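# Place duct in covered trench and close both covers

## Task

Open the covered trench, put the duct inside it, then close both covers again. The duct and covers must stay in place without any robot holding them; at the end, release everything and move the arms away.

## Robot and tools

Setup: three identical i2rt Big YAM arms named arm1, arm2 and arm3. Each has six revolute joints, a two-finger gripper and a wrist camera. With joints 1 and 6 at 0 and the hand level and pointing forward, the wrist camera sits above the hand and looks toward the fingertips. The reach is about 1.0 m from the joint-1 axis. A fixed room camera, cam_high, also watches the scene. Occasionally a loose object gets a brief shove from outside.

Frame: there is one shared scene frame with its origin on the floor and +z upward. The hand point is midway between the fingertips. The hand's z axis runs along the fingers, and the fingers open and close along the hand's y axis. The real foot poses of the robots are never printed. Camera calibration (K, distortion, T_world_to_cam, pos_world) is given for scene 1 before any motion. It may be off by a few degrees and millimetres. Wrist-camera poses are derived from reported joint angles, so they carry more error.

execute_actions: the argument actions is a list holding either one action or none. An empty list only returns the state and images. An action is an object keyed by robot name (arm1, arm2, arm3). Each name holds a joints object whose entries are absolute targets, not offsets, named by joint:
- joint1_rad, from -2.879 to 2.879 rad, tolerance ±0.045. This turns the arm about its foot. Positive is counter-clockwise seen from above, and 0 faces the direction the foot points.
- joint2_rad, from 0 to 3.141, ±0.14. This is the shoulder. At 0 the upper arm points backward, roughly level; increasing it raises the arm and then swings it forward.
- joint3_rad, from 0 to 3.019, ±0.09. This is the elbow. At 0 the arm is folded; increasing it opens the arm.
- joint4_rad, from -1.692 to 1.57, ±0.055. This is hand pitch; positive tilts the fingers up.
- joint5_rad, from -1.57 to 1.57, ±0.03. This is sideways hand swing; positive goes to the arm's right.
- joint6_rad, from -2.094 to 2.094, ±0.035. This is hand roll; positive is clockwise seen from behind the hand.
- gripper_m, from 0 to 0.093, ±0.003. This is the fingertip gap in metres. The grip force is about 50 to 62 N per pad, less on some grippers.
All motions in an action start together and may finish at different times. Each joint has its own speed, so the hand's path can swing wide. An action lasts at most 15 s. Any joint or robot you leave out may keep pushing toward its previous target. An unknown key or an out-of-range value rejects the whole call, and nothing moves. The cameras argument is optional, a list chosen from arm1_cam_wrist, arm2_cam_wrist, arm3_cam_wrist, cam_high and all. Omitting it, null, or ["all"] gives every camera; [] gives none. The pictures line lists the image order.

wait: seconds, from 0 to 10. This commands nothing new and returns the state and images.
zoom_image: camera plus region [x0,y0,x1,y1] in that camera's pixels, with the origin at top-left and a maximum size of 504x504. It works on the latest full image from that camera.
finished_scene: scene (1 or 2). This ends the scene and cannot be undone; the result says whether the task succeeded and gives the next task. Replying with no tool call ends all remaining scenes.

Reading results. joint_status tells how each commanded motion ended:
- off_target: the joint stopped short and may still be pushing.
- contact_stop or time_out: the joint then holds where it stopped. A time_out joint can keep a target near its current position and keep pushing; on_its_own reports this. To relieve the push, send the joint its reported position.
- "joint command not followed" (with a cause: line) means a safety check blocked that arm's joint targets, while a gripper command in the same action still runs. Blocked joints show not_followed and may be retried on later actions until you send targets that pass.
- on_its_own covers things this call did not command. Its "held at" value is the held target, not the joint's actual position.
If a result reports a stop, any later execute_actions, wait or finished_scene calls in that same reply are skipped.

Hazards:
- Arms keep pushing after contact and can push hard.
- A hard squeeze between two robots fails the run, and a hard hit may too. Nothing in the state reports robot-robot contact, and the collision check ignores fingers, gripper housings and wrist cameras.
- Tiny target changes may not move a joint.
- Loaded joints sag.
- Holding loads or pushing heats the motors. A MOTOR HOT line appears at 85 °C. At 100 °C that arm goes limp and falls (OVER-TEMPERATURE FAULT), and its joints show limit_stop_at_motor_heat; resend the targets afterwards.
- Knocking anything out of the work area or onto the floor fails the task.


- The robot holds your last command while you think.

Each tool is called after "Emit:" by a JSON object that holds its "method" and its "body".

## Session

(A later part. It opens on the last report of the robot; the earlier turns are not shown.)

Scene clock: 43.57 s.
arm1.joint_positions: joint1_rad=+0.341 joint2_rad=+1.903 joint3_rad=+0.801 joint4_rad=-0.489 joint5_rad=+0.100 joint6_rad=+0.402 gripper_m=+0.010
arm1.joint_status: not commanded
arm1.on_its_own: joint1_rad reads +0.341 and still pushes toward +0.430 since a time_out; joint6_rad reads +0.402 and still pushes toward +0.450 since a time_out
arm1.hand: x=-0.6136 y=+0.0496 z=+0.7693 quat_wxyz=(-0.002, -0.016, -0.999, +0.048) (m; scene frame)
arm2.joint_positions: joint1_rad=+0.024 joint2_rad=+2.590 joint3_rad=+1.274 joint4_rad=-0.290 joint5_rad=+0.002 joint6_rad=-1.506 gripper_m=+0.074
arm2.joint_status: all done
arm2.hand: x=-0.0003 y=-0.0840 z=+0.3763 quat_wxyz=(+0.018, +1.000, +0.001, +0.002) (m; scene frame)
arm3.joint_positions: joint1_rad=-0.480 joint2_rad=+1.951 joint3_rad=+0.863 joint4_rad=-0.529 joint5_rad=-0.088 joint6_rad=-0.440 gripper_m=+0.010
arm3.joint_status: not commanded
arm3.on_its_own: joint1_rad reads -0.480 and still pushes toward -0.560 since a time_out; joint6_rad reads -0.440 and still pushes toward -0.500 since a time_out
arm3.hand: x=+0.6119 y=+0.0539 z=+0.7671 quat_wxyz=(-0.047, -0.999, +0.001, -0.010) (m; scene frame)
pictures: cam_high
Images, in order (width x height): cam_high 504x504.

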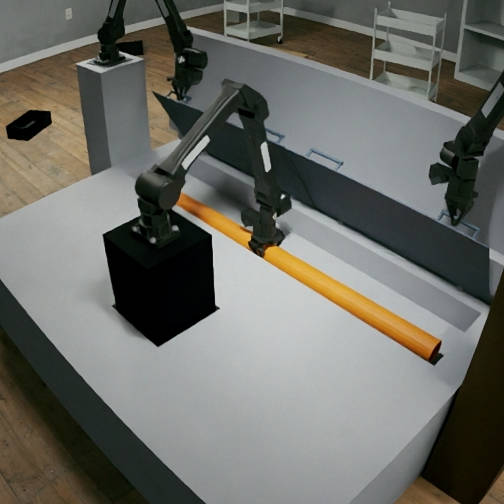

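Emit:
{"method": "execute_actions", "body": {"actions": [{"arm2":{"joints":{"joint2_rad":2.57,"joint3_rad":1.36,"joint4_rad":-0.29}}}], "cameras": []}}

Emit:
{"method": "execute_actions", "body": {"actions": [{"arm2":{"joints":{"joint2_rad":2.6,"joint3_rad":1.32,"gripper_m":0.093}}}], "cameras": []}}

Emit:
{"method": "execute_actions", "body": {"actions": [{"arm2":{"joints":{"joint2_rad":2.43,"joint3_rad":1.21,"joint4_rad":-0.34}}}], "cameras": []}}

Emit:
{"method": "execute_actions", "body": {"actions": [{"arm2":{"joints":{"joint2_rad":2.2,"joint3_rad":1.0,"joint4_rad":-0.4}}}], "cameras": ["cam_high","arm1_cam_wrist"]}}

Scene clock: 44.67 s.
arm1.joint_positions: joint1_rad=+0.341 joint2_rad=+1.903 joint3_rad=+0.801 joint4_rad=-0.489 joint5_rad=+0.100 joint6_rad=+0.402 gripper_m=+0.010
arm1.joint_status: not commanded
arm1.on_its_own: joint1_rad reads +0.341 and still pushes toward +0.430 since a time_out; joint6_rad reads +0.402 and still pushes toward +0.450 since a time_out
arm1.hand: x=-0.6136 y=+0.0496 z=+0.7693 quat_wxyz=(-0.002, -0.016, -0.999, +0.048) (m; scene frame)
arm2.joint_positions: joint1_rad=+0.024 joint2_rad=+2.623 joint3_rad=+1.311 joint4_rad=-0.293 joint5_rad=+0.002 joint6_rad=-1.507 gripper_m=+0.074
arm2.joint_status: all done
arm2.hand: x=-0.0008 y=-0.0775 z=+0.3650 quat_wxyz=(+0.017, +1.000, +0.002, +0.002) (m; scene frame)
arm3.joint_positions: joint1_rad=-0.480 joint2_rad=+1.951 joint3_rad=+0.863 joint4_rad=-0.529 joint5_rad=-0.088 joint6_rad=-0.440 gripper_m=+0.010
arm3.joint_status: not commanded
arm3.on_its_own: joint1_rad reads -0.480 and still pushes toward -0.560 since a time_out; joint6_rad reads -0.440 and still pushes toward -0.500 since a time_out
arm3.hand: x=+0.6119 y=+0.0539 z=+0.7671 quat_wxyz=(-0.047, -0.999, +0.001, -0.010) (m; scene frame)
pictures: none
No camera images: the call's "cameras" was empty. Leave "cameras" out to get every camera's image.

Scene clock: 45.37 s.
arm1.joint_positions: joint1_rad=+0.341 joint2_rad=+1.903 joint3_rad=+0.801 joint4_rad=-0.489 joint5_rad=+0.100 joint6_rad=+0.402 gripper_m=+0.010
arm1.joint_status: not commanded
arm1.on_its_own: joint1_rad reads +0.341 and still pushes toward +0.430 since a time_out; joint6_rad reads +0.402 and still pushes toward +0.450 since a time_out
arm1.hand: x=-0.6136 y=+0.0496 z=+0.7693 quat_wxyz=(-0.002, -0.016, -0.999, +0.048) (m; scene frame)
arm2.joint_positions: joint1_rad=+0.024 joint2_rad=+2.618 joint3_rad=+1.311 joint4_rad=-0.293 joint5_rad=+0.002 joint6_rad=-1.507 gripper_m=+0.093
arm2.joint_status: all done
arm2.hand: x=-0.0009 y=-0.0750 z=+0.3672 quat_wxyz=(+0.015, +1.000, +0.002, +0.002) (m; scene frame)
arm3.joint_positions: joint1_rad=-0.480 joint2_rad=+1.951 joint3_rad=+0.863 joint4_rad=-0.529 joint5_rad=-0.088 joint6_rad=-0.440 gripper_m=+0.010
arm3.joint_status: not commanded
arm3.on_its_own: joint1_rad reads -0.480 and still pushes toward -0.560 since a time_out; joint6_rad reads -0.440 and still pushes toward -0.500 since a time_out
arm3.hand: x=+0.6119 y=+0.0539 z=+0.7671 quat_wxyz=(-0.047, -0.999, +0.001, -0.010) (m; scene frame)
pictures: none
No camera images: the call's "cameras" was empty. Leave "cameras" out to get every camera's image.

Scene clock: 46.43 s.
arm1.joint_positions: joint1_rad=+0.341 joint2_rad=+1.903 joint3_rad=+0.801 joint4_rad=-0.489 joint5_rad=+0.100 joint6_rad=+0.402 gripper_m=+0.010
arm1.joint_status: not commanded
arm1.on_its_own: joint1_rad reads +0.341 and still pushes toward +0.430 since a time_out; joint6_rad reads +0.402 and still pushes toward +0.450 since a time_out
arm1.hand: x=-0.6136 y=+0.0496 z=+0.7693 quat_wxyz=(-0.002, -0.016, -0.999, +0.048) (m; scene frame)
arm2.joint_positions: joint1_rad=+0.024 joint2_rad=+2.423 joint3_rad=+1.211 joint4_rad=-0.334 joint5_rad=+0.002 joint6_rad=-1.508 gripper_m=+0.093
arm2.joint_status: all done
arm2.hand: x=-0.0020 y=-0.0592 z=+0.4460 quat_wxyz=(-0.012, +1.000, +0.002, +0.000) (m; scene frame)
arm3.joint_positions: joint1_rad=-0.480 joint2_rad=+1.951 joint3_rad=+0.863 joint4_rad=-0.529 joint5_rad=-0.088 joint6_rad=-0.440 gripper_m=+0.010
arm3.joint_status: not commanded
arm3.on_its_own: joint1_rad reads -0.480 and still pushes toward -0.560 since a time_out; joint6_rad reads -0.440 and still pushes toward -0.500 since a time_out
arm3.hand: x=+0.6119 y=+0.0539 z=+0.7671 quat_wxyz=(-0.047, -0.999, +0.001, -0.010) (m; scene frame)
pictures: none
No camera images: the call's "cameras" was empty. Leave "cameras" out to get every camera's image.

Scene clock: 47.47 s.
arm1.joint_positions: joint1_rad=+0.341 joint2_rad=+1.903 joint3_rad=+0.801 joint4_rad=-0.489 joint5_rad=+0.100 joint6_rad=+0.402 gripper_m=+0.010
arm1.joint_status: not commanded
arm1.on_its_own: joint1_rad reads +0.341 and still pushes toward +0.430 since a time_out; joint6_rad reads +0.402 and still pushes toward +0.450 since a time_out
arm1.hand: x=-0.6136 y=+0.0496 z=+0.7693 quat_wxyz=(-0.002, -0.016, -0.999, +0.048) (m; scene frame)
arm2.joint_positions: joint1_rad=+0.024 joint2_rad=+2.196 joint3_rad=+1.004 joint4_rad=-0.397 joint5_rad=+0.002 joint6_rad=-1.508 gripper_m=+0.093
arm2.joint_status: all done
arm2.hand: x=+0.0018 y=-0.1155 z=+0.5180 quat_wxyz=(+0.009, +1.000, +0.002, +0.002) (m; scene frame)
arm3.joint_positions: joint1_rad=-0.480 joint2_rad=+1.951 joint3_rad=+0.863 joint4_rad=-0.529 joint5_rad=-0.088 joint6_rad=-0.440 gripper_m=+0.010
arm3.joint_status: not commanded
arm3.on_its_own: joint1_rad reads -0.480 and still pushes toward -0.560 since a time_out; joint6_rad reads -0.440 and still pushes toward -0.500 since a time_out
arm3.hand: x=+0.6119 y=+0.0539 z=+0.7671 quat_wxyz=(-0.047, -0.999, +0.001, -0.010) (m; scene frame)
pictures: arm1_cam_wrist, cam_high
camera_calibration (this result's frames):
arm1_cam_wrist: T_world_to_cam=[[-0.0291182, -0.994782, 0.0977832, -0.0429488], [-0.817835, 0.079955, 0.569872, -0.93667], [-0.574716, -0.0633768, -0.815895, 0.401525], [0, 0, 0, 1]] pos_world=[-0.536529, 0.0576141, 0.865583]
Images, in order (width x height): arm1_cam_wrist 616x616, cam_high 504x504.

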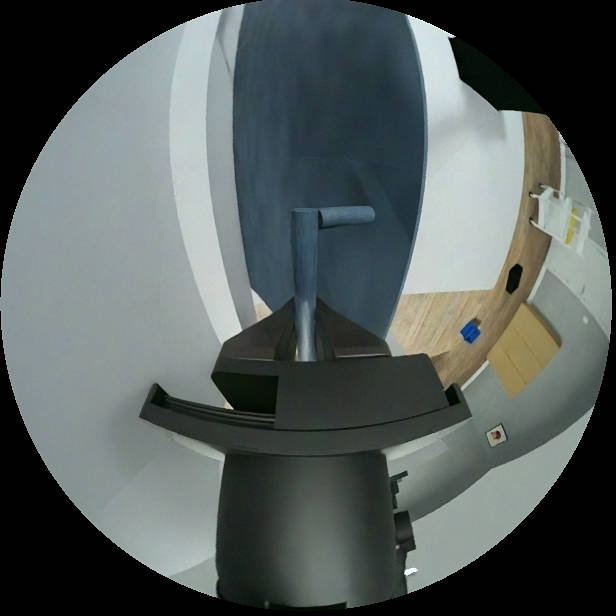

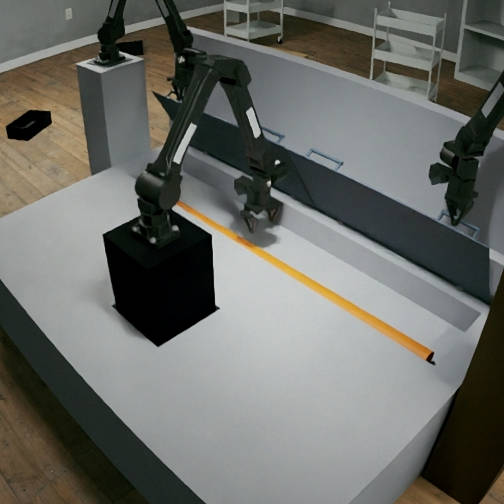

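Emit:
{"method": "execute_actions", "body": {"actions": [{"arm2":{"joints":{"joint2_rad":1.7,"joint3_rad":0.5,"joint4_rad":-0.45}},"arm1":{"joints":{"joint1_rad":0.22,"joint6_rad":0.27,"joint2_rad":1.92,"joint3_rad":0.775,"joint4_rad":-0.43}},"arm3":{"joints":{"joint1_rad":-0.37,"joint6_rad":-0.32,"joint2_rad":1.95,"joint3_rad":0.82,"joint4_rad":-0.45}}}], "cameras": []}}

Emit:
{"method": "execute_actions", "body": {"actions": [{"arm2":{"joints":{"joint2_rad":1.2,"joint3_rad":0.5,"joint4_rad":-0.9}},"arm1":{"joints":{"joint1_rad":0.06,"joint6_rad":0.11,"joint2_rad":2.02,"joint3_rad":0.76,"joint4_rad":-0.31}},"arm3":{"joints":{"joint1_rad":-0.22,"joint6_rad":-0.17,"joint2_rad":2.04,"joint3_rad":0.79,"joint4_rad":-0.32}}}], "cameras": []}}

Emit:
{"method": "execute_actions", "body": {"actions": [{"arm1":{"joints":{"joint1_rad":-0.12,"joint6_rad":-0.07,"joint2_rad":2.22,"joint3_rad":0.81,"joint4_rad":-0.14}},"arm3":{"joints":{"joint1_rad":-0.055,"joint6_rad":0,"joint2_rad":2.22,"joint3_rad":0.81,"joint4_rad":-0.14}}}], "cameras": []}}

Emit:
{"method": "execute_actions", "body": {"actions": [{"arm1":{"joints":{"joint1_rad":-0.25,"joint6_rad":-0.2,"joint2_rad":2.49,"joint3_rad":0.95,"joint4_rad":-0.01}},"arm3":{"joints":{"joint1_rad":0.08,"joint6_rad":0.13,"joint2_rad":2.49,"joint3_rad":0.95,"joint4_rad":-0.01}}}], "cameras": []}}

Emit:
{"method": "execute_actions", "body": {"actions": [{"arm1":{"joints":{"joint1_rad":-0.29,"joint6_rad":-0.24,"joint2_rad":2.61,"joint3_rad":1.04,"joint4_rad":0.03}},"arm3":{"joints":{"joint1_rad":0.115,"joint6_rad":0.17,"joint2_rad":2.61,"joint3_rad":1.04,"joint4_rad":0.03}}}], "cameras": []}}

Emit:
{"method": "execute_actions", "body": {"actions": [{"arm1":{"joints":{"joint1_rad":-0.305,"joint6_rad":-0.25,"joint2_rad":2.70,"joint3_rad":1.10,"joint4_rad":0.055}},"arm3":{"joints":{"joint1_rad":0.126,"joint6_rad":0.18,"joint2_rad":2.70,"joint3_rad":1.10,"joint4_rad":0.055}}}], "cameras": ["cam_high"]}}

Scene clock: 49.80 s.
arm1.joint_positions: joint1_rad=+0.187 joint2_rad=+1.958 joint3_rad=+0.776 joint4_rad=-0.417 joint5_rad=+0.041 joint6_rad=+0.248 gripper_m=+0.010
arm1.joint_status: all done
arm1.hand: x=-0.6134 y=+0.0006 z=+0.7449 quat_wxyz=(+0.017, -0.017, -0.999, +0.021) (m; scene frame)
arm2.joint_positions: joint1_rad=+0.024 joint2_rad=+1.704 joint3_rad=+0.503 joint4_rad=-0.443 joint5_rad=+0.002 joint6_rad=-1.508 gripper_m=+0.093
arm2.joint_status: all done
arm2.hand: x=+0.0135 y=-0.2909 z=+0.6163 quat_wxyz=(+0.036, +0.999, +0.002, +0.003) (m; scene frame)
arm3.joint_positions: joint1_rad=-0.329 joint2_rad=+2.003 joint3_rad=+0.820 joint4_rad=-0.435 joint5_rad=-0.038 joint6_rad=-0.290 gripper_m=+0.010
arm3.joint_status: all done
arm3.hand: x=+0.6115 y=+0.0015 z=+0.7399 quat_wxyz=(-0.023, -0.999, +0.000, -0.025) (m; scene frame)
pictures: none
No camera images: the call's "cameras" was empty. Leave "cameras" out to get every camera's image.

Scene clock: 51.00 s.
arm1.joint_positions: joint1_rad=+0.032 joint2_rad=+2.059 joint3_rad=+0.763 joint4_rad=-0.290 joint5_rad=+0.015 joint6_rad=+0.091 gripper_m=+0.010
arm1.joint_status: all done
arm1.hand: x=-0.6142 y=-0.0510 z=+0.7078 quat_wxyz=(+0.015, -0.016, -1.000, +0.006) (m; scene frame)
arm2.joint_positions: joint1_rad=+0.024 joint2_rad=+1.199 joint3_rad=+0.503 joint4_rad=-0.890 joint5_rad=+0.002 joint6_rad=-1.508 gripper_m=+0.093
arm2.joint_status: all done
arm2.hand: x=+0.0150 y=-0.3136 z=+0.7381 quat_wxyz=(+0.008, +1.000, +0.002, +0.001) (m; scene frame)
arm3.joint_positions: joint1_rad=-0.190 joint2_rad=+2.093 joint3_rad=+0.794 joint4_rad=-0.298 joint5_rad=-0.012 joint6_rad=-0.146 gripper_m=+0.010
arm3.joint_status: all done
arm3.hand: x=+0.6111 y=-0.0463 z=+0.7041 quat_wxyz=(-0.005, -1.000, +0.002, -0.020) (m; scene frame)
pictures: none
No camera images: the call's "cameras" was empty. Leave "cameras" out to get every camera's image.

Scene clock: 52.03 s.
arm1.joint_positions: joint1_rad=-0.147 joint2_rad=+2.279 joint3_rad=+0.824 joint4_rad=-0.124 joint5_rad=+0.007 joint6_rad=-0.088 gripper_m=+0.010
arm1.joint_status: all done
arm1.hand: x=-0.6146 y=-0.1140 z=+0.6367 quat_wxyz=(+0.012, -0.016, -1.000, +0.001) (m; scene frame)
arm2.joint_positions: joint1_rad=+0.024 joint2_rad=+1.199 joint3_rad=+0.503 joint4_rad=-0.890 joint5_rad=+0.002 joint6_rad=-1.508 gripper_m=+0.093
arm2.joint_status: not commanded
arm2.hand: x=+0.0150 y=-0.3136 z=+0.7381 quat_wxyz=(+0.008, +1.000, +0.002, +0.001) (m; scene frame)
arm3.joint_positions: joint1_rad=-0.030 joint2_rad=+2.285 joint3_rad=+0.828 joint4_rad=-0.120 joint5_rad=+0.001 joint6_rad=+0.017 gripper_m=+0.010
arm3.joint_status: all done
arm3.hand: x=+0.6107 y=-0.1018 z=+0.6396 quat_wxyz=(+0.003, -1.000, +0.003, -0.011) (m; scene frame)
pictures: none
No camera images: the call's "cameras" was empty. Leave "cameras" out to get every camera's image.

Scene clock: 53.10 s.
arm1.joint_positions: joint1_rad=-0.268 joint2_rad=+2.552 joint3_rad=+0.975 joint4_rad=+0.004 joint5_rad=+0.003 joint6_rad=-0.211 gripper_m=+0.010
arm1.joint_status: all done
arm1.hand: x=-0.6147 y=-0.1586 z=+0.5445 quat_wxyz=(+0.009, -0.015, -1.000, -0.001) (m; scene frame)
arm2.joint_positions: joint1_rad=+0.024 joint2_rad=+1.199 joint3_rad=+0.503 joint4_rad=-0.890 joint5_rad=+0.002 joint6_rad=-1.508 gripper_m=+0.093
arm2.joint_status: not commanded
arm2.hand: x=+0.0150 y=-0.3136 z=+0.7381 quat_wxyz=(+0.008, +1.000, +0.002, +0.001) (m; scene frame)
arm3.joint_positions: joint1_rad=+0.097 joint2_rad=+2.560 joint3_rad=+0.977 joint4_rad=+0.006 joint5_rad=+0.010 joint6_rad=+0.144 gripper_m=+0.010
arm3.joint_status: all done
arm3.hand: x=+0.6092 y=-0.1465 z=+0.5463 quat_wxyz=(+0.008, -1.000, +0.003, -0.010) (m; scene frame)
pictures: none
No camera images: the call's "cameras" was empty. Leave "cameras" out to get every camera's image.

Scene clock: 54.00 s.
arm1.joint_positions: joint1_rad=-0.299 joint2_rad=+2.670 joint3_rad=+1.062 joint4_rad=+0.037 joint5_rad=-0.003 joint6_rad=-0.243 gripper_m=+0.010
arm1.joint_status: all done
arm1.hand: x=-0.6142 y=-0.1695 z=+0.5022 quat_wxyz=(+0.008, -0.015, -1.000, -0.003) (m; scene frame)
arm2.joint_positions: joint1_rad=+0.024 joint2_rad=+1.199 joint3_rad=+0.503 joint4_rad=-0.890 joint5_rad=+0.002 joint6_rad=-1.508 gripper_m=+0.093
arm2.joint_status: not commanded
arm2.hand: x=+0.0150 y=-0.3136 z=+0.7381 quat_wxyz=(+0.008, +1.000, +0.002, +0.001) (m; scene frame)
arm3.joint_positions: joint1_rad=+0.124 joint2_rad=+2.674 joint3_rad=+1.061 joint4_rad=+0.036 joint5_rad=+0.012 joint6_rad=+0.174 gripper_m=+0.010
arm3.joint_status: all done
arm3.hand: x=+0.6083 y=-0.1563 z=+0.5052 quat_wxyz=(+0.009, -1.000, +0.005, -0.010) (m; scene frame)
pictures: none
No camera images: the call's "cameras" was empty. Leave "cameras" out to get every camera's image.

Scene clock: 54.63 s.
arm1.joint_positions: joint1_rad=-0.307 joint2_rad=+2.718 joint3_rad=+1.099 joint4_rad=+0.047 joint5_rad=-0.004 joint6_rad=-0.251 gripper_m=+0.010
arm1.joint_status: all done
arm1.hand: x=-0.6146 y=-0.1721 z=+0.4846 quat_wxyz=(+0.008, -0.015, -1.000, -0.004) (m; scene frame)
arm2.joint_positions: joint1_rad=+0.024 joint2_rad=+1.199 joint3_rad=+0.503 joint4_rad=-0.890 joint5_rad=+0.002 joint6_rad=-1.508 gripper_m=+0.093
arm2.joint_status: not commanded
arm2.hand: x=+0.0150 y=-0.3136 z=+0.7381 quat_wxyz=(+0.008, +1.000, +0.002, +0.001) (m; scene frame)
arm3.joint_positions: joint1_rad=+0.130 joint2_rad=+2.713 joint3_rad=+1.092 joint4_rad=+0.042 joint5_rad=+0.012 joint6_rad=+0.181 gripper_m=+0.010
arm3.joint_status: all done
arm3.hand: x=+0.6085 y=-0.1584 z=+0.4909 quat_wxyz=(+0.009, -1.000, +0.005, -0.011) (m; scene frame)
pictures: cam_high
Images, in order (width x height): cam_high 504x504.

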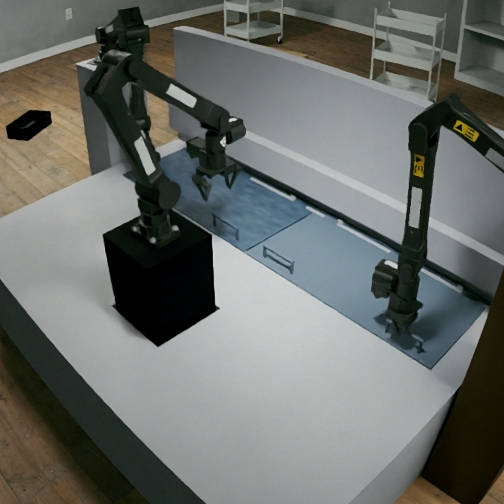

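Emit:
{"method": "execute_actions", "body": {"actions": [{"arm1":{"joints":{"gripper_m":0.06}},"arm3":{"joints":{"gripper_m":0.06}}}], "cameras": []}}

Emit:
{"method": "execute_actions", "body": {"actions": [{"arm1":{"joints":{"joint2_rad":2.0,"joint3_rad":0.76,"joint4_rad":-0.32}},"arm3":{"joints":{"joint2_rad":2.0,"joint3_rad":0.76,"joint4_rad":-0.32}}}], "cameras": ["cam_high"]}}

Emit:
{"method": "finished_scene", "body": {"scene": 2}}

Scene clock: 55.60 s.
arm1.joint_positions: joint1_rad=-0.307 joint2_rad=+2.718 joint3_rad=+1.099 joint4_rad=+0.047 joint5_rad=-0.003 joint6_rad=-0.251 gripper_m=+0.060
arm1.joint_status: all done
arm1.hand: x=-0.6147 y=-0.1724 z=+0.4846 quat_wxyz=(+0.008, -0.015, -1.000, -0.003) (m; scene frame)
arm2.joint_positions: joint1_rad=+0.024 joint2_rad=+1.199 joint3_rad=+0.503 joint4_rad=-0.890 joint5_rad=+0.002 joint6_rad=-1.508 gripper_m=+0.093
arm2.joint_status: not commanded
arm2.hand: x=+0.0150 y=-0.3136 z=+0.7381 quat_wxyz=(+0.008, +1.000, +0.002, +0.001) (m; scene frame)
arm3.joint_positions: joint1_rad=+0.130 joint2_rad=+2.713 joint3_rad=+1.095 joint4_rad=+0.042 joint5_rad=+0.005 joint6_rad=+0.181 gripper_m=+0.060
arm3.joint_status: all done
arm3.hand: x=+0.6064 y=-0.1601 z=+0.4908 quat_wxyz=(+0.006, -1.000, +0.005, -0.010) (m; scene frame)
pictures: none
No camera images: the call's "cameras" was empty. Leave "cameras" out to get every camera's image.

Scene clock: 56.97 s.
arm1.joint_positions: joint1_rad=-0.307 joint2_rad=+2.007 joint3_rad=+0.761 joint4_rad=-0.309 joint5_rad=-0.003 joint6_rad=-0.251 gripper_m=+0.060
arm1.joint_status: all done
arm1.hand: x=-0.6181 y=-0.1713 z=+0.7249 quat_wxyz=(+0.000, -0.015, -1.000, -0.001) (m; scene frame)
arm2.joint_positions: joint1_rad=+0.024 joint2_rad=+1.199 joint3_rad=+0.503 joint4_rad=-0.890 joint5_rad=+0.002 joint6_rad=-1.508 gripper_m=+0.093
arm2.joint_status: not commanded
arm2.hand: x=+0.0150 y=-0.3136 z=+0.7381 quat_wxyz=(+0.008, +1.000, +0.002, +0.001) (m; scene frame)
arm3.joint_positions: joint1_rad=+0.130 joint2_rad=+2.005 joint3_rad=+0.760 joint4_rad=-0.307 joint5_rad=+0.005 joint6_rad=+0.181 gripper_m=+0.060
arm3.joint_status: all done
arm3.hand: x=+0.6083 y=-0.1604 z=+0.7300 quat_wxyz=(+0.003, -1.000, +0.005, +0.002) (m; scene frame)
pictures: cam_high
Images, in order (width x height): cam_high 504x504.

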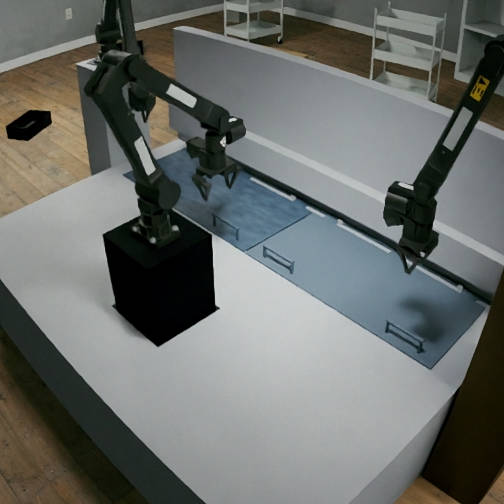

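The scene is finished: the task was done.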